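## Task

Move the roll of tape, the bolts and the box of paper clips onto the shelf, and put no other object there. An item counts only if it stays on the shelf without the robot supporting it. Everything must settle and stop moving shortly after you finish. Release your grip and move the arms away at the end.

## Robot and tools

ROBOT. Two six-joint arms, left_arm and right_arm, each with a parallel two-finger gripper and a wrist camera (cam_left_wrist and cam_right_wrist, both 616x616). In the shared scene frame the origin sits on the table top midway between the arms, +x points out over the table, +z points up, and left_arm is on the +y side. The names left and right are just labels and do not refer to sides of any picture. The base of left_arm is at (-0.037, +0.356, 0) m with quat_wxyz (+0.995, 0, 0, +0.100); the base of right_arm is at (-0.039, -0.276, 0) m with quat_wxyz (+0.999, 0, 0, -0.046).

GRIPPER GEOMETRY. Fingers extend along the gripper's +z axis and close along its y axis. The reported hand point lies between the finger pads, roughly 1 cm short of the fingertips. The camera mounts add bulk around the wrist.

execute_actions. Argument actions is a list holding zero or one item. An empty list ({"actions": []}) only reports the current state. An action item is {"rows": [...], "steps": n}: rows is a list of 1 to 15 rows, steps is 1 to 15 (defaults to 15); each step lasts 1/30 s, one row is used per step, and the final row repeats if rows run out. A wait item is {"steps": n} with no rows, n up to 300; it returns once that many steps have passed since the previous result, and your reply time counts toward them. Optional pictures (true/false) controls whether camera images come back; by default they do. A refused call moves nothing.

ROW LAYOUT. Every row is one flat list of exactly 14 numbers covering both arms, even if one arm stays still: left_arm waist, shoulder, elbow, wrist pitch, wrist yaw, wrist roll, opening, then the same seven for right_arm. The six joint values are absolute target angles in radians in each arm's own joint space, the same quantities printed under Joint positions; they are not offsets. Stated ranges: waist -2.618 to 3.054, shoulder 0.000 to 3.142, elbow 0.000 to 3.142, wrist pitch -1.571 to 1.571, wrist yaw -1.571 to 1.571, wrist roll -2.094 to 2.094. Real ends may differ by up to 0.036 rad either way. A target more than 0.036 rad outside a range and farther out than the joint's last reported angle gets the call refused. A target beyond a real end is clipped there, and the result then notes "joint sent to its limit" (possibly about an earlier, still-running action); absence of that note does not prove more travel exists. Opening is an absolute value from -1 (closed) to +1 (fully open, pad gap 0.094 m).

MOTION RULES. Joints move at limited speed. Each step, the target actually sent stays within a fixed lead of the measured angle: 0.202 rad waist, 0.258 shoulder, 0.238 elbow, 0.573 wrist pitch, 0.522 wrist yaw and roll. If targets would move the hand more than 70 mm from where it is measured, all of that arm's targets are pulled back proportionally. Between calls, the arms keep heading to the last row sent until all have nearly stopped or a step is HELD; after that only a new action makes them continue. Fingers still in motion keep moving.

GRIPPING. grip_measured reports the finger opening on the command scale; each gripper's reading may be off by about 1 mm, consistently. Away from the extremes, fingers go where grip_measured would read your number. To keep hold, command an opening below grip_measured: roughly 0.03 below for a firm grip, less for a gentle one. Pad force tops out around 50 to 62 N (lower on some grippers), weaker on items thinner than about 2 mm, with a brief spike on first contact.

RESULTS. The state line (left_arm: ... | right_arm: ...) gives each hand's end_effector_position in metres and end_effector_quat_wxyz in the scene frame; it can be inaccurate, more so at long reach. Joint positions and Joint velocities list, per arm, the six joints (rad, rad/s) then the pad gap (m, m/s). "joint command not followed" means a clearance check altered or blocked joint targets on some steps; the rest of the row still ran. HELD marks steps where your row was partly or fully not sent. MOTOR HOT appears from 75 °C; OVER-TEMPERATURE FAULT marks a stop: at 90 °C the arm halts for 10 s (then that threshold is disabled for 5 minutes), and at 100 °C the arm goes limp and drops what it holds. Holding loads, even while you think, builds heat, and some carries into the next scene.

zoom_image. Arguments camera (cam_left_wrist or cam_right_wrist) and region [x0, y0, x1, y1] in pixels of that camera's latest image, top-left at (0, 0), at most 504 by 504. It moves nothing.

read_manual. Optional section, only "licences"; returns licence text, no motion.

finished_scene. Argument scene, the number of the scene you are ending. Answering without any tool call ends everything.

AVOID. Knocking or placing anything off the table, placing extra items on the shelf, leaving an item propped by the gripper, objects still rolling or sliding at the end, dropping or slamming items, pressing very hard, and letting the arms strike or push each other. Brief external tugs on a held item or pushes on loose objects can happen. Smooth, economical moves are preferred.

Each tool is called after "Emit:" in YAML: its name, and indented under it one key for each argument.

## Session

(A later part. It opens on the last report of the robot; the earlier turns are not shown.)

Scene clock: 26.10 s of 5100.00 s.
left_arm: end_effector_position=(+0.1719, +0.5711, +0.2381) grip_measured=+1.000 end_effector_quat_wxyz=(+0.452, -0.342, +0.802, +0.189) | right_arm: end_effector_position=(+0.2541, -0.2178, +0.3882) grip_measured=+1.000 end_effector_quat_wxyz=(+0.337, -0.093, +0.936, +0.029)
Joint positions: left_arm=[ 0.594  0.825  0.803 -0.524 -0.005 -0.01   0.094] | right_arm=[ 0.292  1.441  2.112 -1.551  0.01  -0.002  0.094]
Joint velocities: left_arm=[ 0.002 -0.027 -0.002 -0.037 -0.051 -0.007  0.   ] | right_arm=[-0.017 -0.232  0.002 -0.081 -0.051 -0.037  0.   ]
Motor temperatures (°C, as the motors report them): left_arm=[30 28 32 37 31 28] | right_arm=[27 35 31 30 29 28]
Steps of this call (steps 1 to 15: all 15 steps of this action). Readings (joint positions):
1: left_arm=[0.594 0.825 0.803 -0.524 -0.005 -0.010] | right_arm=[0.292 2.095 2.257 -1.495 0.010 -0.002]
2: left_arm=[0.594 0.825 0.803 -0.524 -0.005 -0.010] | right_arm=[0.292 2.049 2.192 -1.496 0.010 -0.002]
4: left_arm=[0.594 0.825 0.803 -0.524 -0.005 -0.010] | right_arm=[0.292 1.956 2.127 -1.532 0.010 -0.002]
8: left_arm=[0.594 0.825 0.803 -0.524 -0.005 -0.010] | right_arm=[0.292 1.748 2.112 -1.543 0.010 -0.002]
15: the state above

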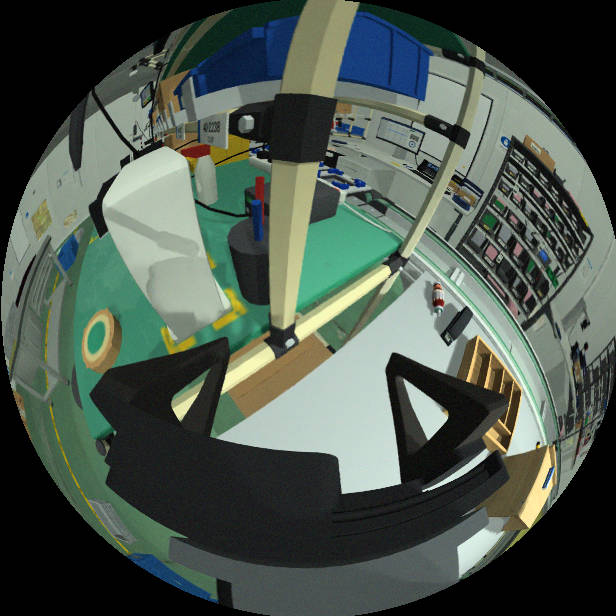

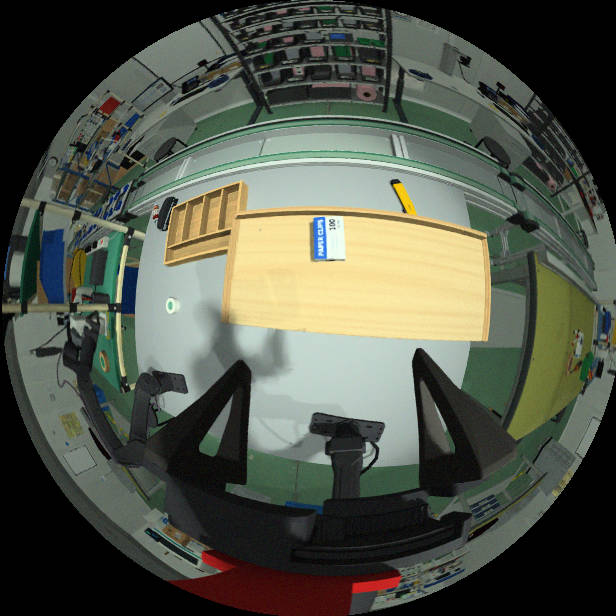

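Emit:
execute_actions:
  actions:
    - {"rows":[[0.6,0.8,0.8,-0.5,0,0,1,1.0,1.3,1.6,-1.5,0,0,1]],"steps":12}
  pictures: false

Emit:
execute_actions:
  actions:
    - {"rows":[[0.6,0.8,0.8,-0.5,0,0,1,1.66,1.62,1.32,-1.27,0,0,0.2]],"steps":15}
  pictures: false

Emit:
execute_actions:
  actions:
    - {"steps":12}

Scene clock: 27.17 s of 5100.00 s.
left_arm: end_effector_position=(+0.1719, +0.5711, +0.2381) grip_measured=+1.000 end_effector_quat_wxyz=(+0.452, -0.342, +0.802, +0.189) | right_arm: end_effector_position=(+0.1184, -0.0726, +0.2669) grip_measured=+1.000 end_effector_quat_wxyz=(+0.153, -0.430, +0.886, +0.080)
Joint positions: left_arm=[ 0.594  0.825  0.803 -0.524 -0.005 -0.01   0.094] | right_arm=[ 0.997  1.319  1.603 -1.508 -0.01   0.001  0.094]
Joint velocities: left_arm=[-0.007 -0.007 -0.002  0.007  0.037  0.022  0.   ] | right_arm=[ 0.134  0.012  0.007  0.022 -0.007  0.022  0.   ]
Motor temperatures (°C, as the motors report them): left_arm=[30 28 32 37 31 28] | right_arm=[27 34 31 30 29 28]
Steps of this call (steps 1 to 20: the robot went on to your last target; steps 21 to 32: all 12 steps of this action). Readings (joint positions):
21: left_arm=[0.594 0.825 0.803 -0.524 -0.005 -0.010] | right_arm=[0.324 1.473 2.055 -1.519 0.028 0.001]
22: left_arm=[0.594 0.825 0.803 -0.524 -0.005 -0.010] | right_arm=[0.389 1.423 1.967 -1.490 0.031 0.001]
24: left_arm=[0.594 0.825 0.803 -0.524 -0.005 -0.010] | right_arm=[0.544 1.335 1.809 -1.488 0.020 0.001]
28: left_arm=[0.594 0.825 0.803 -0.524 -0.005 -0.010] | right_arm=[0.847 1.301 1.627 -1.508 0.009 0.001]
32: the state above

Scene clock: 27.67 s of 5100.00 s.
left_arm: end_effector_position=(+0.1719, +0.5711, +0.2381) grip_measured=+1.000 end_effector_quat_wxyz=(+0.452, -0.342, +0.802, +0.189) | right_arm: end_effector_position=(-0.0460, +0.0051, +0.1086) grip_measured=+0.202 end_effector_quat_wxyz=(+0.021, +0.712, -0.702, +0.012)
Joint positions: left_arm=[ 0.594  0.825  0.803 -0.524 -0.005 -0.01   0.094] | right_arm=[ 1.678  1.655  1.316 -1.279 -0.013  0.001  0.056]
Joint velocities: left_arm=[ 0.007 -0.002 -0.017  0.007  0.081  0.051  0.   ] | right_arm=[ 0.359 -0.227 -0.017 -0.007 -0.081  0.022  0.   ]
Motor temperatures (°C, as the motors report them): left_arm=[30 28 32 37 31 28] | right_arm=[27 34 31 30 29 28]
Steps of this call (steps 1 to 15: all 15 steps of this action). Readings (joint positions):
1: left_arm=[0.594 0.825 0.803 -0.524 -0.005 -0.010] | right_arm=[1.014 1.325 1.593 -1.495 -0.002 0.001]
2: left_arm=[0.594 0.825 0.803 -0.524 -0.005 -0.010] | right_arm=[1.043 1.338 1.576 -1.475 0.000 0.001]
4: left_arm=[0.594 0.825 0.803 -0.524 -0.005 -0.010] | right_arm=[1.110 1.395 1.526 -1.435 0.001 0.001]
8: left_arm=[0.594 0.825 0.803 -0.524 -0.005 -0.010] | right_arm=[1.282 1.560 1.402 -1.345 0.008 0.001]
15: the state above

Scene clock: 28.07 s of 5100.00 s.
left_arm: end_effector_position=(+0.1719, +0.5711, +0.2381) grip_measured=+1.000 end_effector_quat_wxyz=(+0.452, -0.342, +0.802, +0.189) | right_arm: end_effector_position=(-0.0430, +0.0053, +0.1148) grip_measured=+0.202 end_effector_quat_wxyz=(+0.013, +0.708, -0.706, +0.004)
Joint positions: left_arm=[ 0.594  0.825  0.803 -0.524 -0.005 -0.01   0.094] | right_arm=[ 1.668  1.632  1.316 -1.279 -0.013  0.001  0.056]
Joint velocities: left_arm=[-0.012 -0.002 -0.002  0.007  0.007 -0.051  0.   ] | right_arm=[ 0.017 -0.002  0.012 -0.037 -0.051 -0.022  0.   ]
Motor temperatures (°C, as the motors report them): left_arm=[30 28 32 37 31 28] | right_arm=[27 34 31 30 29 28]
Steps of this call (steps 1 to 12: the robot went on to your last target). Readings (joint positions):
1: left_arm=[0.594 0.825 0.803 -0.524 -0.005 -0.010] | right_arm=[1.683 1.648 1.316 -1.279 -0.015 0.001]
2: left_arm=[0.594 0.825 0.803 -0.524 -0.005 -0.010] | right_arm=[1.681 1.641 1.316 -1.279 -0.015 0.001]
4: left_arm=[0.594 0.825 0.803 -0.524 -0.005 -0.010] | right_arm=[1.672 1.633 1.316 -1.279 -0.014 0.001]
8: left_arm=[0.594 0.825 0.803 -0.524 -0.005 -0.010] | right_arm=[1.668 1.632 1.316 -1.279 -0.013 0.001]
12: the state above

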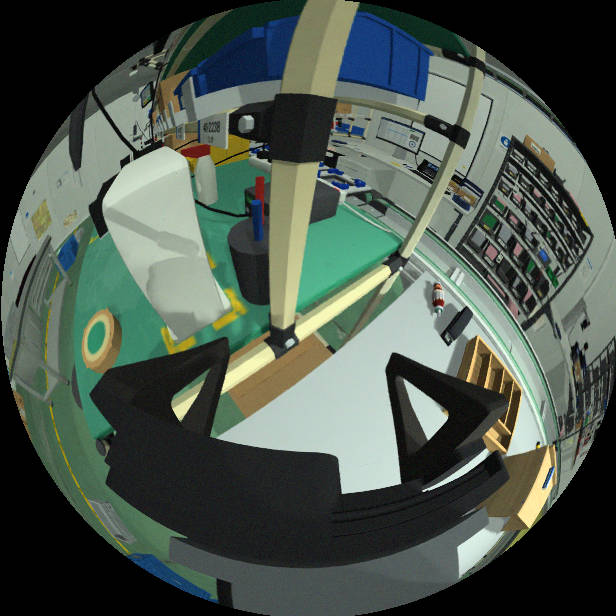

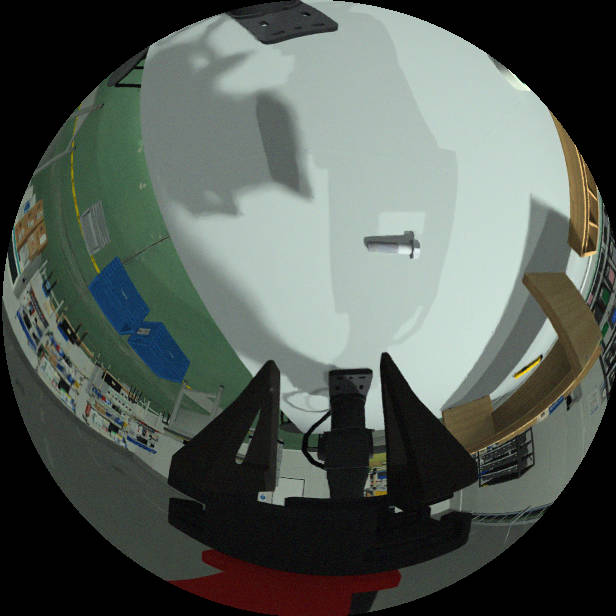

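Emit:
execute_actions:
  actions:
    - {"rows":[[0.6,0.8,0.8,-0.5,0,0,1,1.5,1.66,1.27,-1.15,0,1.57,0.0],[0.6,0.8,0.8,-0.5,0,0,1,1.5,1.68,1.24,-1.1,0,1.57,0.0],[0.6,0.8,0.8,-0.5,0,0,1,1.5,1.7,1.2,-1.05,0,1.57,0.0],[0.6,0.8,0.8,-0.5,0,0,1,1.5,1.73,1.16,-0.98,0,1.57,0.0]],"steps":15}
  pictures: false

Emit:
execute_actions:
  actions:
    - {"steps":15}

Scene clock: 29.80 s of 5100.00 s.
left_arm: end_effector_position=(+0.1719, +0.5711, +0.2381) grip_measured=+1.000 end_effector_quat_wxyz=(+0.452, -0.342, +0.802, +0.189) | right_arm: end_effector_position=(+0.0112, +0.0197, +0.0459) grip_measured=+0.002 end_effector_quat_wxyz=(-0.003, -0.015, +1.000, -0.005)
Joint positions: left_arm=[ 0.594  0.825  0.803 -0.524 -0.005 -0.01   0.094] | right_arm=[ 1.491  1.744  1.162 -1.001 -0.005  1.368  0.047]
Joint velocities: left_arm=[-0.002 -0.002  0.012 -0.037  0.037  0.007  0.   ] | right_arm=[0.002 0.002 0.007 0.11  0.007 1.311 0.   ]
Motor temperatures (°C, as the motors report them): left_arm=[30 28 32 37 31 28] | right_arm=[27 34 31 30 29 28]
Steps of this call (steps 1 to 30: the robot went on to your last target; steps 31 to 37: nothing new was sent; steps 38 to 52: all 15 steps of this action). Readings (joint positions):
38: left_arm=[0.594 0.825 0.803 -0.524 -0.005 -0.010] | right_arm=[1.649 1.633 1.312 -1.265 -0.024 0.083]
39: left_arm=[0.594 0.825 0.803 -0.524 -0.005 -0.010] | right_arm=[1.611 1.636 1.301 -1.236 -0.028 0.182]
41: left_arm=[0.594 0.825 0.803 -0.524 -0.005 -0.010] | right_arm=[1.528 1.657 1.259 -1.151 -0.018 0.383]
45: left_arm=[0.594 0.825 0.803 -0.524 -0.005 -0.010] | right_arm=[1.489 1.734 1.177 -1.049 -0.005 0.786]
52: the state above

Scene clock: 30.30 s of 5100.00 s.
left_arm: end_effector_position=(+0.1719, +0.5711, +0.2381) grip_measured=+1.000 end_effector_quat_wxyz=(+0.452, -0.342, +0.802, +0.189) | right_arm: end_effector_position=(+0.0120, +0.0243, +0.0459) grip_measured=+0.002 end_effector_quat_wxyz=(-0.002, +0.078, +0.997, +0.004)
Joint positions: left_arm=[ 0.594  0.825  0.803 -0.524 -0.005 -0.01   0.094] | right_arm=[ 1.491  1.744  1.162 -0.982 -0.005  1.555  0.047]
Joint velocities: left_arm=[-0.007 -0.007  0.002  0.022 -0.051 -0.037  0.   ] | right_arm=[-0.012 -0.012  0.012  0.022 -0.037 -0.007  0.   ]
Motor temperatures (°C, as the motors report them): left_arm=[30 28 32 37 31 28] | right_arm=[27 34 31 30 29 28]
Steps of this call (steps 1 to 15: the robot went on to your last target). Readings (joint positions):
1: left_arm=[0.594 0.825 0.803 -0.524 -0.005 -0.010] | right_arm=[1.491 1.744 1.162 -0.997 -0.005 1.407]
2: left_arm=[0.594 0.825 0.803 -0.524 -0.005 -0.010] | right_arm=[1.491 1.744 1.162 -0.994 -0.005 1.438]
4: left_arm=[0.594 0.825 0.803 -0.524 -0.005 -0.010] | right_arm=[1.491 1.744 1.162 -0.990 -0.005 1.483]
8: left_arm=[0.594 0.825 0.803 -0.524 -0.005 -0.010] | right_arm=[1.491 1.744 1.162 -0.985 -0.005 1.530]
15: the state above

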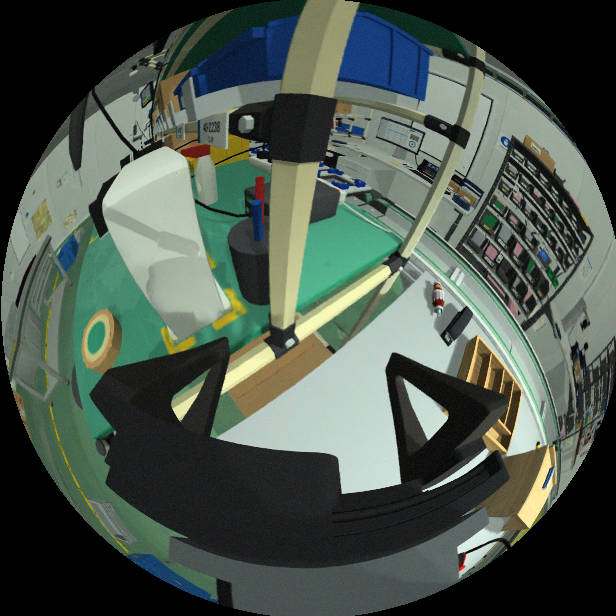

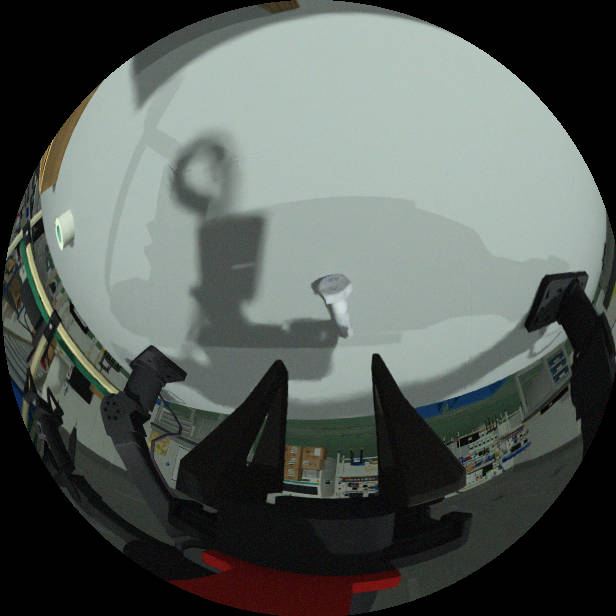

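Emit:
execute_actions:
  actions:
    - {"rows":[[0.6,0.8,0.8,-0.5,0,0,1,1.49,1.76,1.13,-0.93,0,1.65,0.0],[0.6,0.8,0.8,-0.5,0,0,1,1.49,1.77,1.11,-0.9,0,1.65,0.0],[0.6,0.8,0.8,-0.5,0,0,1,1.49,1.79,1.09,-0.87,0,1.65,0.0],[0.6,0.8,0.8,-0.5,0,0,1,1.49,1.80,1.075,-0.85,0,1.65,0.0]],"steps":15}

Scene clock: 31.60 s of 5100.00 s.
left_arm: end_effector_position=(+0.1719, +0.5711, +0.2381) grip_measured=+1.000 end_effector_quat_wxyz=(+0.452, -0.342, +0.802, +0.189) | right_arm: end_effector_position=(+0.0119, +0.0242, +0.0125) grip_measured=+0.002 end_effector_quat_wxyz=(-0.002, +0.120, +0.993, +0.000)
Joint positions: left_arm=[ 0.594  0.825  0.803 -0.524 -0.005 -0.01   0.094] | right_arm=[ 1.491  1.8    1.088 -0.858 -0.005  1.639  0.047]
Joint velocities: left_arm=[-0.017  0.007 -0.007 -0.095  0.007 -0.051  0.   ] | right_arm=[ 0.007 -0.002  0.002  0.007  0.066 -0.051  0.   ]
Motor temperatures (°C, as the motors report them): left_arm=[30 28 32 37 31 28] | right_arm=[27 34 31 30 29 28]
Steps of this call (steps 1 to 15: the robot went on to your last target; steps 16 to 24: nothing new was sent; steps 25 to 39: all 15 steps of this action). Readings (joint positions):
25: left_arm=[0.594 0.825 0.803 -0.524 -0.005 -0.010] | right_arm=[1.491 1.744 1.161 -0.975 -0.005 1.575]
26: left_arm=[0.594 0.825 0.803 -0.524 -0.005 -0.010] | right_arm=[1.491 1.744 1.155 -0.960 -0.005 1.588]
28: left_arm=[0.594 0.825 0.803 -0.524 -0.005 -0.010] | right_arm=[1.491 1.754 1.134 -0.921 -0.005 1.608]
32: left_arm=[0.594 0.825 0.803 -0.524 -0.005 -0.010] | right_arm=[1.491 1.794 1.095 -0.879 -0.005 1.628]
39: the state above

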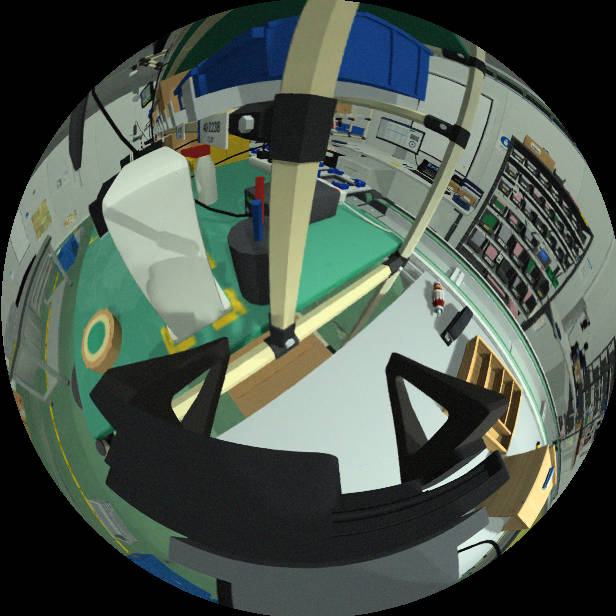

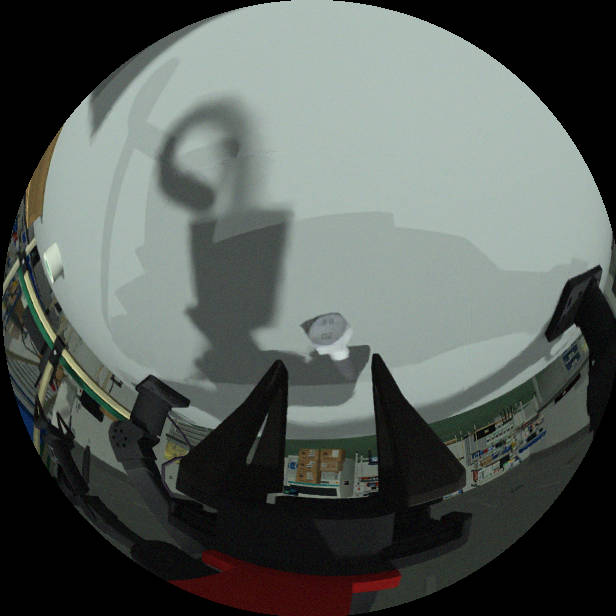

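Emit:
execute_actions:
  actions:
    - {"rows":[[0.6,0.8,0.8,-0.5,0,0,1,1.44,1.805,1.07,-0.85,0,1.7,0.0],[0.6,0.8,0.8,-0.5,0,0,1,1.44,1.805,1.07,-0.85,0,1.7,0.0],[0.6,0.8,0.8,-0.5,0,0,1,1.44,1.805,1.07,-0.85,0,1.7,0.0],[0.6,0.8,0.8,-0.5,0,0,1,1.44,1.805,1.07,-0.85,0,1.7,0.0],[0.6,0.8,0.8,-0.5,0,0,1,1.44,1.805,1.07,-0.85,0,1.7,0.0],[0.6,0.8,0.8,-0.5,0,0,1,1.44,1.805,1.07,-0.85,0,1.7,0.0],[0.6,0.8,0.8,-0.5,0,0,1,1.44,1.805,1.07,-0.85,0,1.7,0.0],[0.6,0.8,0.8,-0.5,0,0,1,1.44,1.805,1.07,-0.85,0,1.7,-0.88]],"steps":15}

Emit:
execute_actions:
  actions:
    - {"steps":6}

Scene clock: 33.47 s of 5100.00 s.
left_arm: end_effector_position=(+0.1719, +0.5711, +0.2381) grip_measured=+1.000 end_effector_quat_wxyz=(+0.452, -0.342, +0.802, +0.189) | right_arm: end_effector_position=(+0.0261, +0.0238, +0.0125) grip_measured=-0.863 end_effector_quat_wxyz=(-0.004, +0.169, +0.986, +0.005)
Joint positions: left_arm=[ 0.594  0.825  0.803 -0.524 -0.005 -0.01   0.094] | right_arm=[ 1.444  1.8    1.088 -0.849 -0.008  1.69   0.006]
Joint velocities: left_arm=[ 0.002 -0.002  0.002  0.007 -0.022 -0.022  0.   ] | right_arm=[-0.017  0.002  0.012  0.007  0.007  0.022  0.   ]
Motor temperatures (°C, as the motors report them): left_arm=[30 28 32 37 31 28] | right_arm=[27 34 31 30 29 28]
Steps of this call (steps 1 to 15: the robot went on to your last target; steps 16 to 41: nothing new was sent; steps 42 to 56: all 15 steps of this action). Readings (joint positions):
42: left_arm=[0.594 0.825 0.803 -0.524 -0.005 -0.010] | right_arm=[1.487 1.800 1.088 -0.850 -0.007 1.650]
43: left_arm=[0.594 0.825 0.803 -0.524 -0.005 -0.010] | right_arm=[1.477 1.800 1.088 -0.850 -0.008 1.658]
45: left_arm=[0.594 0.825 0.803 -0.524 -0.005 -0.010] | right_arm=[1.455 1.800 1.088 -0.850 -0.008 1.670]
49: left_arm=[0.594 0.825 0.803 -0.524 -0.005 -0.010] | right_arm=[1.444 1.800 1.088 -0.850 -0.008 1.683]
56: the state above

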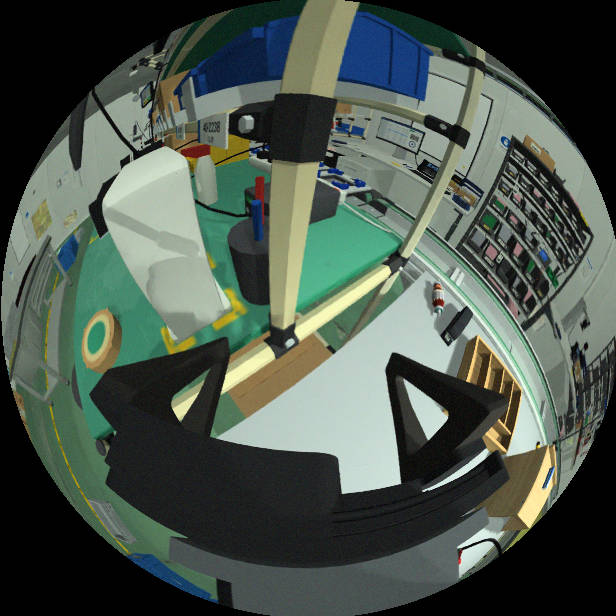

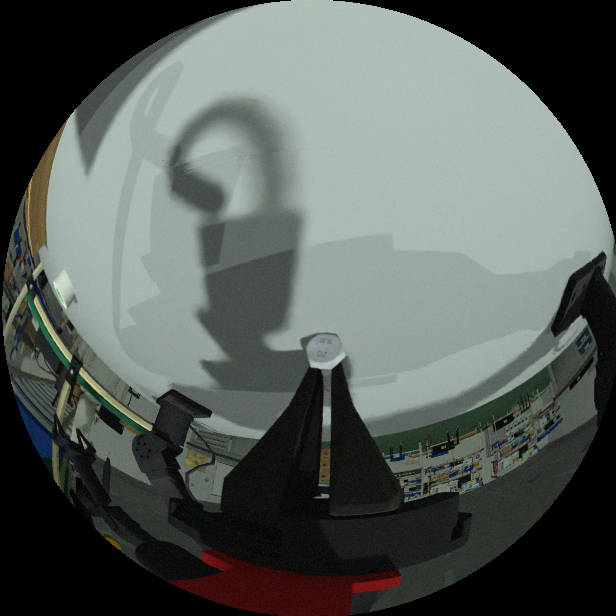

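Scene clock: 33.67 s of 5100.00 s.
left_arm: end_effector_position=(+0.1719, +0.5711, +0.2381) grip_measured=+1.000 end_effector_quat_wxyz=(+0.452, -0.342, +0.802, +0.189) | right_arm: end_effector_position=(+0.0261, +0.0238, +0.0125) grip_measured=-0.863 end_effector_quat_wxyz=(-0.004, +0.169, +0.986, +0.005)
Joint positions: left_arm=[ 0.594  0.825  0.803 -0.524 -0.005 -0.01   0.094] | right_arm=[ 1.444  1.8    1.088 -0.849 -0.008  1.691  0.006]
Joint velocities: left_arm=[-0.017 -0.007  0.007  0.022 -0.051  0.066  0.   ] | right_arm=[-0.002 -0.012 -0.032  0.037 -0.007 -0.037 -0.   ]
Motor temperatures (°C, as the motors report them): left_arm=[30 28 32 37 31 28] | right_arm=[27 34 31 30 29 28]
Steps of this call (steps 1 to 6: the robot went on to your last target). Readings (joint positions):
1: left_arm=[0.594 0.825 0.803 -0.524 -0.005 -0.010] | right_arm=[1.444 1.800 1.088 -0.849 -0.008 1.690]
2: left_arm=[0.594 0.825 0.803 -0.524 -0.005 -0.010] | right_arm=[1.444 1.800 1.088 -0.849 -0.008 1.691]
4: left_arm=[0.594 0.825 0.803 -0.524 -0.005 -0.010] | right_arm=[1.444 1.800 1.088 -0.849 -0.008 1.691]
6: the state above

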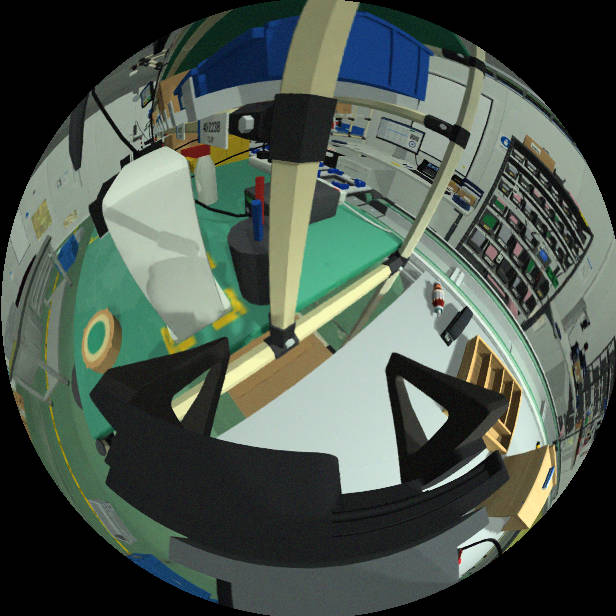

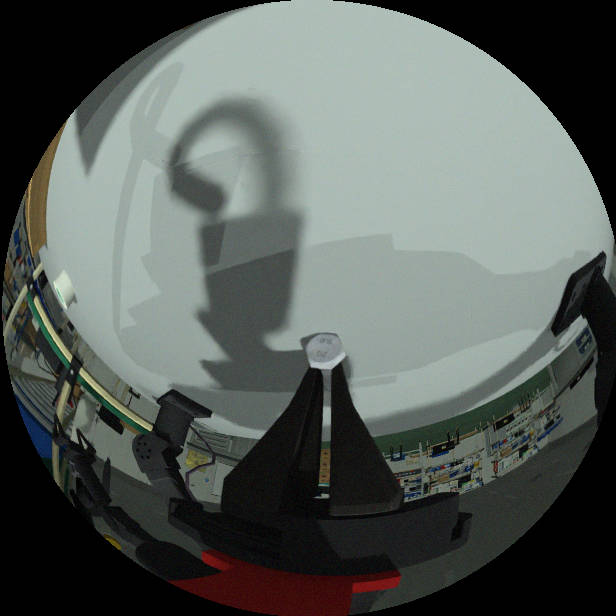

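Emit:
execute_actions:
  actions:
    - {"rows":[[0.6,0.8,0.8,-0.5,0,0,1,1.4,1.4,1.5,-1.5,0,1.6,-0.9]],"steps":15}

Emit:
execute_actions:
  actions:
    - {"rows":[[0.6,0.8,0.8,-0.5,0,0,1,0.7,1.4,2.0,-1.57,0,1.6,-0.9]],"steps":15}
  pictures: false

Emit:
execute_actions:
  actions:
    - {"rows":[[0.6,0.8,0.8,-0.5,0,0,1,0.0,1.5,2.1,-1.57,0,1.6,-0.9]],"steps":15}
  pictures: false

Emit:
execute_actions:
  actions:
    - {"rows":[[0.6,0.8,0.8,-0.5,0,0,1,0.0,1.6,2.15,-1.57,0,1.6,-0.9],[0.6,0.8,0.8,-0.5,0,0,1,0.0,1.68,2.2,-1.57,0,1.6,-0.9],[0.6,0.8,0.8,-0.5,0,0,1,0.0,1.76,2.22,-1.57,0,1.6,-0.9],[0.6,0.8,0.8,-0.5,0,0,1,0.0,1.82,2.22,-1.55,0,1.6,-0.9],[0.6,0.8,0.8,-0.5,0,0,1,0.0,1.88,2.22,-1.53,0,1.6,-0.9],[0.6,0.8,0.8,-0.5,0,0,1,0.0,1.92,2.22,-1.52,0,1.6,-0.9],[0.6,0.8,0.8,-0.5,0,0,1,0.0,1.95,2.22,-1.52,0,1.6,-0.9]],"steps":15}
  pictures: false

Emit:
execute_actions:
  actions:
    - {"steps":20}

Scene clock: 36.13 s of 5100.00 s.
left_arm: end_effector_position=(+0.1719, +0.5711, +0.2381) grip_measured=+1.000 end_effector_quat_wxyz=(+0.452, -0.342, +0.802, +0.189) | right_arm: end_effector_position=(+0.0282, -0.0087, +0.2329) grip_measured=-0.870 end_effector_quat_wxyz=(+0.011, +0.149, +0.977, +0.151)
Joint positions: left_arm=[ 0.594  0.825  0.803 -0.524 -0.005 -0.01   0.094] | right_arm=[ 1.409  1.369  1.505 -1.403 -0.01   1.619  0.006]
Joint velocities: left_arm=[-0.012 -0.007 -0.002 -0.007  0.022 -0.022  0.   ] | right_arm=[-0.007 -0.027 -0.007 -0.608 -0.051 -0.037 -0.001]
Motor temperatures (°C, as the motors report them): left_arm=[30 28 32 37 31 28] | right_arm=[27 34 31 30 29 28]
Steps of this call (steps 1 to 15: the robot went on to your last target; steps 16 to 59: nothing new was sent; steps 60 to 74: all 15 steps of this action). Readings (joint positions):
60: left_arm=[0.594 0.825 0.803 -0.524 -0.005 -0.010] | right_arm=[1.442 1.791 1.103 -0.885 -0.010 1.684]
61: left_arm=[0.594 0.825 0.803 -0.524 -0.005 -0.010] | right_arm=[1.439 1.773 1.123 -0.945 -0.010 1.678]
63: left_arm=[0.594 0.825 0.803 -0.524 -0.005 -0.010] | right_arm=[1.431 1.706 1.179 -1.051 -0.010 1.666]
67: left_arm=[0.594 0.825 0.803 -0.524 -0.005 -0.010] | right_arm=[1.421 1.547 1.329 -1.200 -0.010 1.648]
74: the state above

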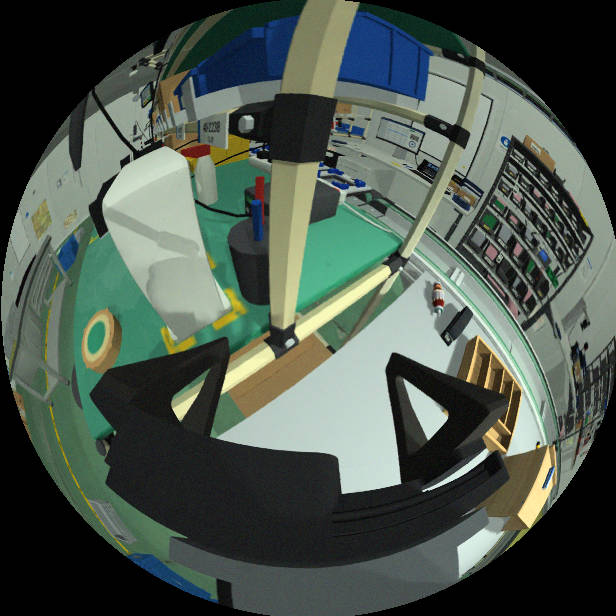

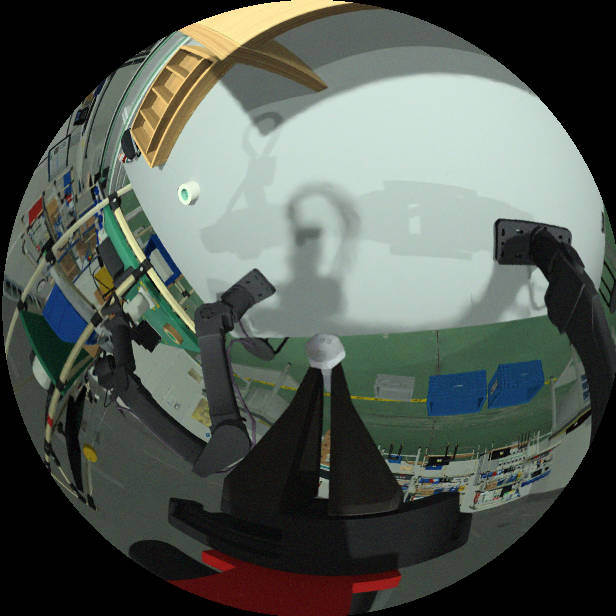

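Scene clock: 36.63 s of 5100.00 s.
left_arm: end_effector_position=(+0.1719, +0.5711, +0.2381) grip_measured=+1.000 end_effector_quat_wxyz=(+0.452, -0.342, +0.802, +0.189) | right_arm: end_effector_position=(+0.1987, -0.1108, +0.3632) grip_measured=-0.870 end_effector_quat_wxyz=(+0.138, +0.459, +0.834, +0.274)
Joint positions: left_arm=[ 0.594  0.825  0.803 -0.524 -0.005 -0.01   0.094] | right_arm=[ 0.701  1.396  1.986 -1.537  0.004  1.613  0.006]
Joint velocities: left_arm=[-0.002 -0.012  0.007 -0.007 -0.066  0.066  0.   ] | right_arm=[ 0.002  0.027  0.002 -0.154 -0.066  0.022 -0.001]
Motor temperatures (°C, as the motors report them): left_arm=[30 28 32 37 31 28] | right_arm=[27 34 31 30 29 28]
Steps of this call (steps 1 to 15: all 15 steps of this action). Readings (joint positions):
1: left_arm=[0.594 0.825 0.803 -0.524 -0.005 -0.010] | right_arm=[1.378 1.380 1.540 -1.453 -0.029 1.618]
2: left_arm=[0.594 0.825 0.803 -0.524 -0.005 -0.010] | right_arm=[1.319 1.403 1.600 -1.490 -0.035 1.618]
4: left_arm=[0.594 0.825 0.803 -0.524 -0.005 -0.010] | right_arm=[1.187 1.426 1.724 -1.500 -0.031 1.616]
8: left_arm=[0.594 0.825 0.803 -0.524 -0.005 -0.010] | right_arm=[0.916 1.423 1.940 -1.500 -0.026 1.614]
15: the state above

Scene clock: 37.13 s of 5100.00 s.
left_arm: end_effector_position=(+0.1719, +0.5711, +0.2381) grip_measured=+1.000 end_effector_quat_wxyz=(+0.452, -0.342, +0.802, +0.189) | right_arm: end_effector_position=(+0.2771, -0.3065, +0.3540) grip_measured=-0.871 end_effector_quat_wxyz=(+0.207, +0.723, +0.629, +0.194)
Joint positions: left_arm=[ 0.594  0.825  0.803 -0.524 -0.005 -0.01   0.094] | right_arm=[-0.004  1.515  2.071 -1.551  0.003  1.612  0.006]
Joint velocities: left_arm=[-0.007  0.002 -0.002  0.037 -0.022 -0.081  0.   ] | right_arm=[-0.002 -0.007 -0.002 -0.037 -0.037 -0.066  0.   ]
Motor temperatures (°C, as the motors report them): left_arm=[30 28 32 37 31 28] | right_arm=[27 34 31 30 29 28]
Steps of this call (steps 1 to 15: all 15 steps of this action). Readings (joint positions):
1: left_arm=[0.594 0.825 0.803 -0.524 -0.005 -0.010] | right_arm=[0.665 1.412 2.009 -1.555 -0.018 1.612]
2: left_arm=[0.594 0.825 0.803 -0.524 -0.005 -0.010] | right_arm=[0.599 1.435 2.040 -1.563 -0.025 1.612]
4: left_arm=[0.594 0.825 0.803 -0.524 -0.005 -0.010] | right_arm=[0.449 1.474 2.070 -1.548 -0.023 1.612]
8: left_arm=[0.594 0.825 0.803 -0.524 -0.005 -0.010] | right_arm=[0.150 1.519 2.071 -1.542 -0.019 1.612]
15: the state above

Scene clock: 37.63 s of 5100.00 s.
left_arm: end_effector_position=(+0.1719, +0.5711, +0.2381) grip_measured=+1.000 end_effector_quat_wxyz=(+0.452, -0.342, +0.802, +0.189) | right_arm: end_effector_position=(+0.3842, -0.3162, +0.2221) grip_measured=-0.870 end_effector_quat_wxyz=(+0.092, +0.748, +0.652, +0.088)
Joint positions: left_arm=[ 0.594  0.825  0.803 -0.524 -0.005 -0.01   0.094] | right_arm=[-0.004  2.012  2.202 -1.505 -0.001  1.611  0.006]
Joint velocities: left_arm=[ 0.002  0.007  0.002  0.007  0.022 -0.037  0.   ] | right_arm=[-0.022 -0.212  0.002 -0.007  0.037  0.051  0.001]
Motor temperatures (°C, as the motors report them): left_arm=[30 28 32 37 31 28] | right_arm=[27 34 31 30 29 28]
Steps of this call (steps 1 to 15: all 15 steps of this action). Readings (joint positions):
1: left_arm=[0.594 0.825 0.803 -0.524 -0.005 -0.010] | right_arm=[-0.004 1.526 2.086 -1.562 0.003 1.612]
2: left_arm=[0.594 0.825 0.803 -0.524 -0.005 -0.010] | right_arm=[-0.004 1.553 2.122 -1.576 0.003 1.612]
4: left_arm=[0.594 0.825 0.803 -0.524 -0.005 -0.010] | right_arm=[-0.004 1.637 2.197 -1.567 0.003 1.612]
8: left_arm=[0.594 0.825 0.803 -0.524 -0.005 -0.010] | right_arm=[-0.004 1.831 2.213 -1.527 0.003 1.612]
15: the state above

Scene clock: 38.30 s of 5100.00 s.
left_arm: end_effector_position=(+0.1719, +0.5711, +0.2381) grip_measured=+1.000 end_effector_quat_wxyz=(+0.452, -0.342, +0.802, +0.189) | right_arm: end_effector_position=(+0.3772, -0.3155, +0.2465) grip_measured=-0.870 end_effector_quat_wxyz=(+0.114, +0.744, +0.649, +0.109)
Joint positions: left_arm=[ 0.594  0.825  0.803 -0.524 -0.005 -0.01   0.094] | right_arm=[-0.004  1.951  2.202 -1.505 -0.001  1.611  0.006]
Joint velocities: left_arm=[ 0.002 -0.007  0.002 -0.007 -0.051 -0.022  0.   ] | right_arm=[ 0.002 -0.017 -0.002  0.051 -0.037  0.007 -0.   ]
Motor temperatures (°C, as the motors report them): left_arm=[30 28 32 38 31 28] | right_arm=[27 34 31 30 29 28]
Steps of this call (steps 1 to 20: the robot went on to your last target). Readings (joint positions):
1: left_arm=[0.594 0.825 0.803 -0.524 -0.005 -0.010] | right_arm=[-0.004 2.004 2.202 -1.505 -0.001 1.611]
2: left_arm=[0.594 0.825 0.803 -0.524 -0.005 -0.010] | right_arm=[-0.004 1.993 2.202 -1.505 -0.001 1.611]
4: left_arm=[0.594 0.825 0.803 -0.524 -0.005 -0.010] | right_arm=[-0.004 1.971 2.202 -1.505 -0.001 1.611]
8: left_arm=[0.594 0.825 0.803 -0.524 -0.005 -0.010] | right_arm=[-0.004 1.951 2.202 -1.505 -0.001 1.611]
20: the state above

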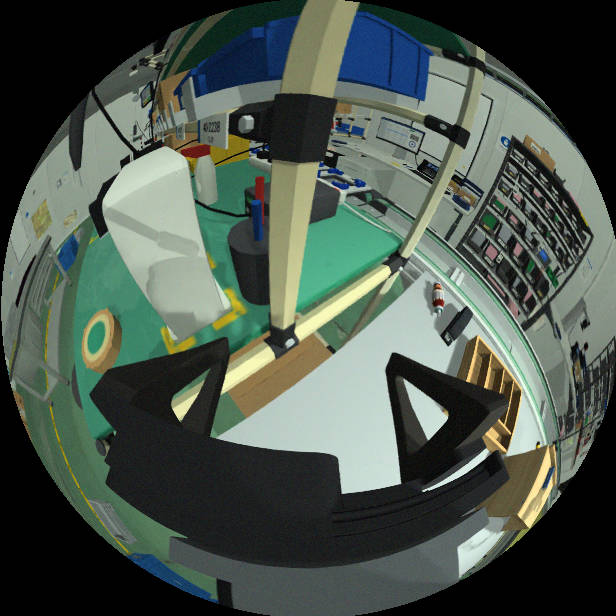

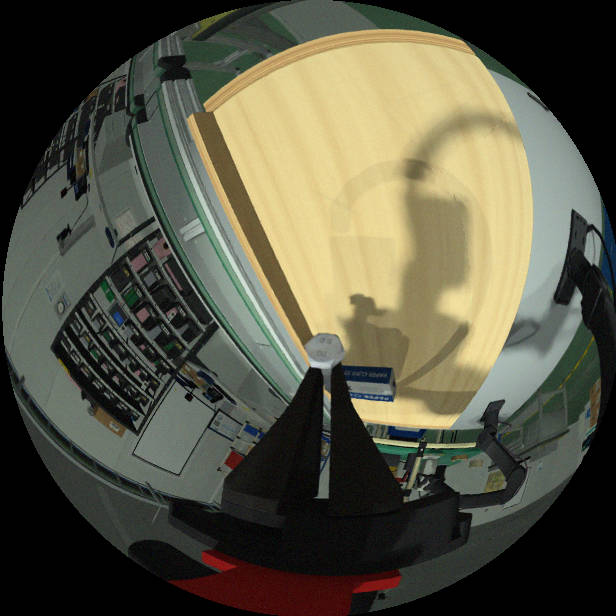

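Emit:
execute_actions:
  actions:
    - {"rows":[[0.6,0.8,0.8,-0.5,0,0,1,-0.05,1.95,2.17,-1.52,0,1.6,-0.9],[0.6,0.8,0.8,-0.5,0,0,1,-0.05,1.95,2.14,-1.5,0,1.6,-0.9],[0.6,0.8,0.8,-0.5,0,0,1,-0.05,1.95,2.11,-1.48,0,1.6,-0.9],[0.6,0.8,0.8,-0.5,0,0,1,-0.05,1.95,2.09,-1.47,0,1.6,-0.9],[0.6,0.8,0.8,-0.5,0,0,1,-0.05,1.95,2.07,-1.46,0,1.6,-0.9],[0.6,0.8,0.8,-0.5,0,0,1,-0.05,1.95,2.05,-1.45,0,1.6,-0.9]],"steps":15}

Scene clock: 39.83 s of 5100.00 s.
left_arm: end_effector_position=(+0.1719, +0.5711, +0.2381) grip_measured=+1.000 end_effector_quat_wxyz=(+0.452, -0.342, +0.802, +0.189) | right_arm: end_effector_position=(+0.3680, -0.3320, +0.2060) grip_measured=-0.870 end_effector_quat_wxyz=(+0.079, +0.763, +0.637, +0.075)
Joint positions: left_arm=[ 0.594  0.825  0.803 -0.524 -0.005 -0.01   0.094] | right_arm=[-0.048  1.956  2.061 -1.457 -0.005  1.611  0.006]
Joint velocities: left_arm=[ 0.007  0.017 -0.002  0.037 -0.022  0.022  0.   ] | right_arm=[-0.022  0.002  0.002  0.081  0.007  0.037 -0.001]
Motor temperatures (°C, as the motors report them): left_arm=[30 28 32 38 31 28] | right_arm=[27 34 31 30 29 28]
Steps of this call (steps 1 to 15: the robot went on to your last target; steps 16 to 31: nothing new was sent; steps 32 to 46: all 15 steps of this action). Readings (joint positions):
32: left_arm=[0.594 0.825 0.803 -0.524 -0.005 -0.010] | right_arm=[-0.008 1.951 2.202 -1.505 -0.003 1.611]
33: left_arm=[0.594 0.825 0.803 -0.524 -0.005 -0.010] | right_arm=[-0.014 1.950 2.194 -1.501 -0.005 1.611]
35: left_arm=[0.594 0.825 0.803 -0.524 -0.005 -0.010] | right_arm=[-0.032 1.945 2.158 -1.488 -0.005 1.611]
39: left_arm=[0.594 0.825 0.803 -0.524 -0.005 -0.010] | right_arm=[-0.048 1.950 2.075 -1.471 -0.005 1.611]
46: the state above

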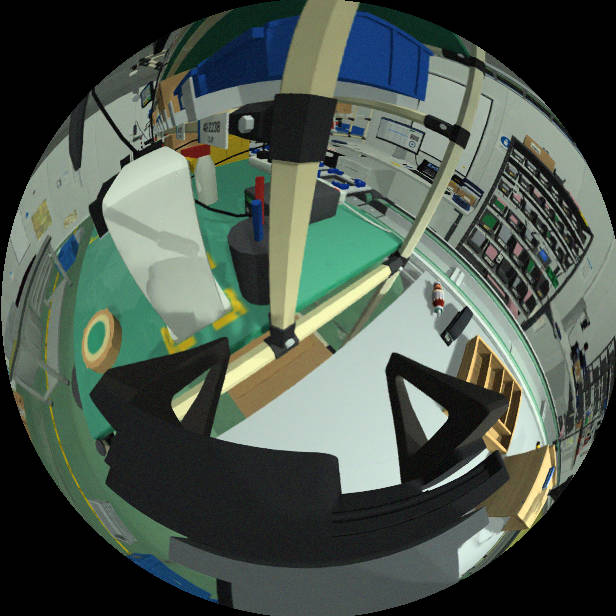

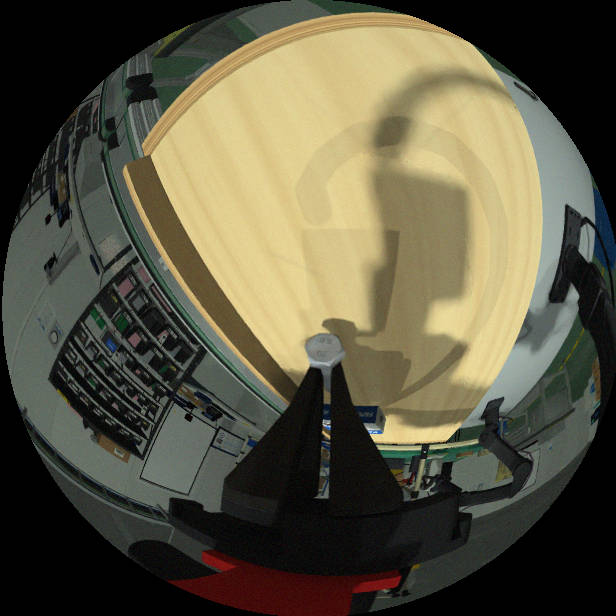

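Emit:
execute_actions:
  actions:
    - {"rows":[[0.6,0.8,0.8,-0.5,0,0,1,-0.05,1.95,2.03,-1.45,0,1.6,-0.9],[0.6,0.8,0.8,-0.5,0,0,1,-0.05,1.95,2.02,-1.45,0,1.6,-0.9],[0.6,0.8,0.8,-0.5,0,0,1,-0.05,1.95,2.02,-1.45,0,1.6,-0.9],[0.6,0.8,0.8,-0.5,0,0,1,-0.05,1.95,2.02,-1.45,0,1.6,-0.9],[0.6,0.8,0.8,-0.5,0,0,1,-0.05,1.95,2.02,-1.45,0,1.6,-0.9],[0.6,0.8,0.8,-0.5,0,0,1,-0.05,1.95,2.02,-1.45,0,1.6,-0.9],[0.6,0.8,0.8,-0.5,0,0,1,-0.05,1.95,2.02,-1.45,0,1.6,-0.9],[0.6,0.8,0.8,-0.5,0,0,1,-0.05,1.95,2.02,-1.45,0,1.6,-0.7],[0.6,0.8,0.8,-0.5,0,0,1,-0.05,1.95,2.02,-1.45,0,1.6,-0.3]],"steps":15}

Scene clock: 41.40 s of 5100.00 s.
left_arm: end_effector_position=(+0.1719, +0.5711, +0.2381) grip_measured=+1.000 end_effector_quat_wxyz=(+0.452, -0.342, +0.802, +0.189) | right_arm: end_effector_position=(+0.3663, -0.3318, +0.1997) grip_measured=-0.302 end_effector_quat_wxyz=(+0.074, +0.764, +0.637, +0.070)
Joint positions: left_arm=[ 0.594  0.825  0.803 -0.524 -0.005 -0.01   0.094] | right_arm=[-0.048  1.956  2.038 -1.449 -0.005  1.611  0.033]
Joint velocities: left_arm=[-0.017 -0.002 -0.012 -0.051  0.051  0.022  0.   ] | right_arm=[-0.002 -0.002 -0.002 -0.037  0.022  0.081  0.001]
Motor temperatures (°C, as the motors report them): left_arm=[30 28 32 38 31 28] | right_arm=[27 34 31 30 29 28]
Steps of this call (steps 1 to 15: the robot went on to your last target; steps 16 to 32: nothing new was sent; steps 33 to 47: all 15 steps of this action). Readings (joint positions):
33: left_arm=[0.594 0.825 0.803 -0.524 -0.005 -0.010] | right_arm=[-0.048 1.956 2.061 -1.452 -0.005 1.611]
34: left_arm=[0.594 0.825 0.803 -0.524 -0.005 -0.010] | right_arm=[-0.048 1.956 2.058 -1.450 -0.005 1.611]
36: left_arm=[0.594 0.825 0.803 -0.524 -0.005 -0.010] | right_arm=[-0.048 1.956 2.049 -1.449 -0.005 1.611]
40: left_arm=[0.594 0.825 0.803 -0.524 -0.005 -0.010] | right_arm=[-0.048 1.956 2.038 -1.449 -0.005 1.611]
47: the state above

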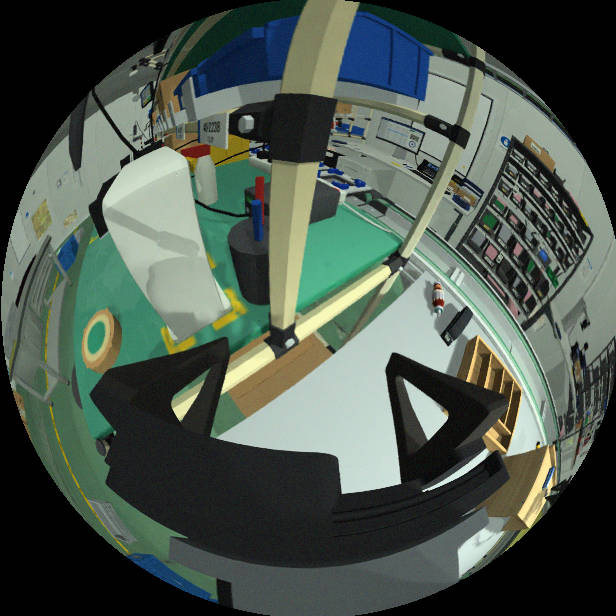

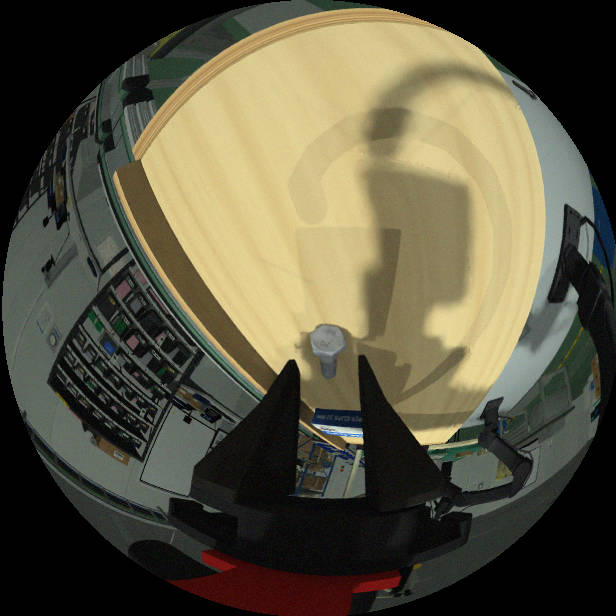

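Emit:
execute_actions:
  actions:
    - {"rows":[[0.6,0.8,0.8,-0.5,0,0,1,-0.05,1.5,2.1,-1.57,0,1.6,0.3]],"steps":15}
  pictures: false

Emit:
execute_actions:
  actions:
    - {"rows":[[0.6,0.8,0.8,-0.5,0,0,1,-0.6,1.3,1.8,-1.57,0,0,1]],"steps":15}
  pictures: false

Emit:
execute_actions:
  actions:
    - {"rows":[[0.6,0.8,0.8,-0.5,0,0,1,-1.2,1.0,1.15,-1.57,0,0,1]],"steps":15}
  pictures: false

Emit:
execute_actions:
  actions:
    - {"steps":20}

Scene clock: 46.97 s of 5100.00 s.
left_arm: end_effector_position=(+0.1719, +0.5711, +0.2381) grip_measured=+1.000 end_effector_quat_wxyz=(+0.452, -0.342, +0.802, +0.189) | right_arm: end_effector_position=(+0.2644, -0.3172, +0.3860) grip_measured=+0.298 end_effector_quat_wxyz=(+0.250, +0.722, +0.603, +0.229)
Joint positions: left_arm=[ 0.594  0.825  0.803 -0.524 -0.005 -0.01   0.094] | right_arm=[-0.048  1.454  2.107 -1.532 -0.005  1.611  0.061]
Joint velocities: left_arm=[ 0.012  0.002 -0.002  0.007  0.007 -0.037  0.   ] | right_arm=[ 0.002 -0.144  0.032 -0.139 -0.007 -0.066  0.   ]
Motor temperatures (°C, as the motors report them): left_arm=[30 28 32 38 31 28] | right_arm=[27 34 31 30 29 28]
Steps of this call (steps 1 to 15: the robot went on to your last target; steps 16 to 110: nothing new was sent; then 1.40 s passed at rest; steps 111 to 125: all 15 steps of this action). Readings (joint positions):
111: left_arm=[0.594 0.825 0.803 -0.524 -0.005 -0.010] | right_arm=[-0.048 1.944 2.038 -1.451 -0.005 1.611]
112: left_arm=[0.594 0.825 0.803 -0.524 -0.005 -0.010] | right_arm=[-0.048 1.927 2.038 -1.459 -0.005 1.611]
114: left_arm=[0.594 0.825 0.803 -0.524 -0.005 -0.010] | right_arm=[-0.048 1.863 2.038 -1.470 -0.005 1.611]
118: left_arm=[0.594 0.825 0.803 -0.524 -0.005 -0.010] | right_arm=[-0.048 1.679 2.042 -1.485 -0.005 1.611]
125: the state above

Scene clock: 47.47 s of 5100.00 s.
left_arm: end_effector_position=(+0.1719, +0.5711, +0.2381) grip_measured=+1.000 end_effector_quat_wxyz=(+0.452, -0.342, +0.802, +0.189) | right_arm: end_effector_position=(+0.1640, -0.4415, +0.3259) grip_measured=+1.000 end_effector_quat_wxyz=(+0.244, +0.429, +0.868, -0.057)
Joint positions: left_arm=[ 0.594  0.825  0.803 -0.524 -0.005 -0.01   0.094] | right_arm=[-0.595  1.317  1.811 -1.558  0.001  0.23   0.094]
Joint velocities: left_arm=[-0.007 -0.007 -0.012  0.007  0.022  0.007  0.   ] | right_arm=[ 0.007  0.012 -0.007 -0.037 -0.066 -1.516  0.   ]
Motor temperatures (°C, as the motors report them): left_arm=[30 28 32 38 31 28] | right_arm=[27 34 31 30 29 28]
Steps of this call (steps 1 to 15: all 15 steps of this action). Readings (joint positions):
1: left_arm=[0.594 0.825 0.803 -0.524 -0.005 -0.010] | right_arm=[-0.083 1.420 2.057 -1.508 -0.025 1.525]
2: left_arm=[0.594 0.825 0.803 -0.524 -0.005 -0.010] | right_arm=[-0.149 1.380 1.978 -1.496 -0.028 1.428]
4: left_arm=[0.594 0.825 0.803 -0.524 -0.005 -0.010] | right_arm=[-0.304 1.327 1.864 -1.528 -0.021 1.231]
8: left_arm=[0.594 0.825 0.803 -0.524 -0.005 -0.010] | right_arm=[-0.566 1.318 1.811 -1.556 -0.004 0.838]
15: the state above

Scene clock: 47.97 s of 5100.00 s.
left_arm: end_effector_position=(+0.1719, +0.5711, +0.2381) grip_measured=+1.000 end_effector_quat_wxyz=(+0.452, -0.342, +0.802, +0.189) | right_arm: end_effector_position=(+0.0033, -0.4168, +0.1886) grip_measured=+1.000 end_effector_quat_wxyz=(+0.051, +0.605, +0.794, -0.040)
Joint positions: left_arm=[ 0.594  0.825  0.803 -0.524 -0.005 -0.01   0.094] | right_arm=[-1.19   1.012  1.148 -1.577  0.004  0.019  0.094]
Joint velocities: left_arm=[ 0.007  0.002  0.002 -0.022 -0.037  0.037  0.   ] | right_arm=[ 0.002 -0.017  0.017 -0.007  0.051 -0.066  0.   ]
Motor temperatures (°C, as the motors report them): left_arm=[30 28 32 38 31 28] | right_arm=[27 34 31 30 29 28]
Steps of this call (steps 1 to 15: all 15 steps of this action). Readings (joint positions):
1: left_arm=[0.594 0.825 0.803 -0.524 -0.005 -0.010] | right_arm=[-0.626 1.283 1.764 -1.524 -0.017 0.185]
2: left_arm=[0.594 0.825 0.803 -0.524 -0.005 -0.010] | right_arm=[-0.687 1.229 1.687 -1.502 -0.018 0.154]
4: left_arm=[0.594 0.825 0.803 -0.524 -0.005 -0.010] | right_arm=[-0.825 1.107 1.536 -1.511 -0.012 0.108]
8: left_arm=[0.594 0.825 0.803 -0.524 -0.005 -0.010] | right_arm=[-1.116 0.976 1.257 -1.555 0.000 0.052]
15: the state above

Scene clock: 48.63 s of 5100.00 s.
left_arm: end_effector_position=(+0.1719, +0.5711, +0.2381) grip_measured=+1.000 end_effector_quat_wxyz=(+0.452, -0.342, +0.802, +0.189) | right_arm: end_effector_position=(+0.0033, -0.4168, +0.1886) grip_measured=+1.000 end_effector_quat_wxyz=(+0.051, +0.601, +0.797, -0.040)
Joint positions: left_arm=[ 0.594  0.825  0.803 -0.524 -0.005 -0.01   0.094] | right_arm=[-1.19   1.012  1.148 -1.577  0.004  0.009  0.094]
Joint velocities: left_arm=[-0.002  0.002 -0.002 -0.022  0.007 -0.022  0.   ] | right_arm=[-0.012 -0.017 -0.002 -0.007 -0.051 -0.022  0.   ]
Motor temperatures (°C, as the motors report them): left_arm=[30 28 32 38 31 28] | right_arm=[27 34 31 30 29 28]
Steps of this call (steps 1 to 15: the robot went on to your last target; steps 16 to 20: nothing new was sent). Readings (joint positions):
1: left_arm=[0.594 0.825 0.803 -0.524 -0.005 -0.010] | right_arm=[-1.190 1.012 1.148 -1.577 0.004 0.017]
2: left_arm=[0.594 0.825 0.803 -0.524 -0.005 -0.010] | right_arm=[-1.190 1.012 1.148 -1.577 0.004 0.015]
4: left_arm=[0.594 0.825 0.803 -0.524 -0.005 -0.010] | right_arm=[-1.190 1.012 1.148 -1.577 0.004 0.013]
8: left_arm=[0.594 0.825 0.803 -0.524 -0.005 -0.010] | right_arm=[-1.190 1.012 1.148 -1.577 0.004 0.010]
20: the state above
All arms were judged still, so your last target was given up. Only a new action makes them travel on or press farther. Fingers that are still opening or closing keep moving.

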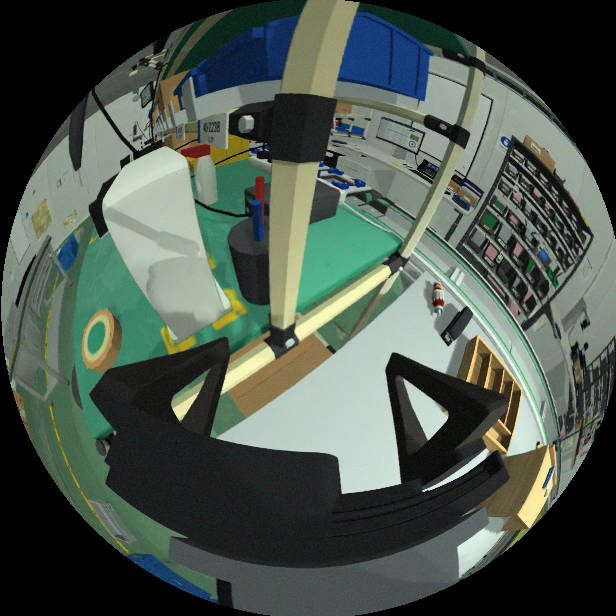

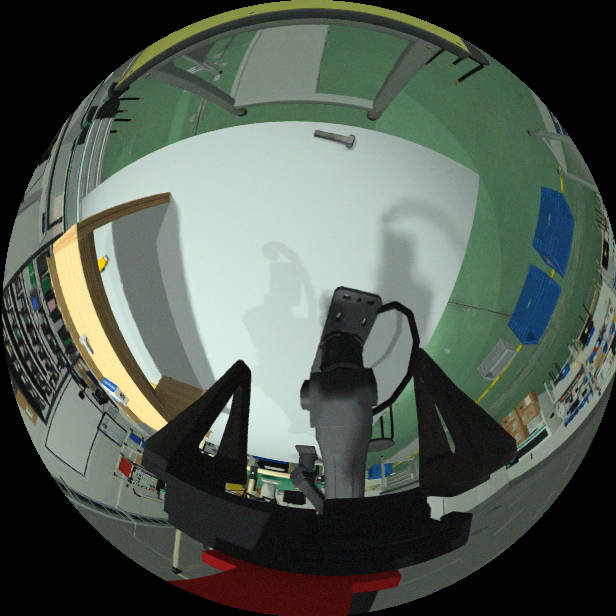

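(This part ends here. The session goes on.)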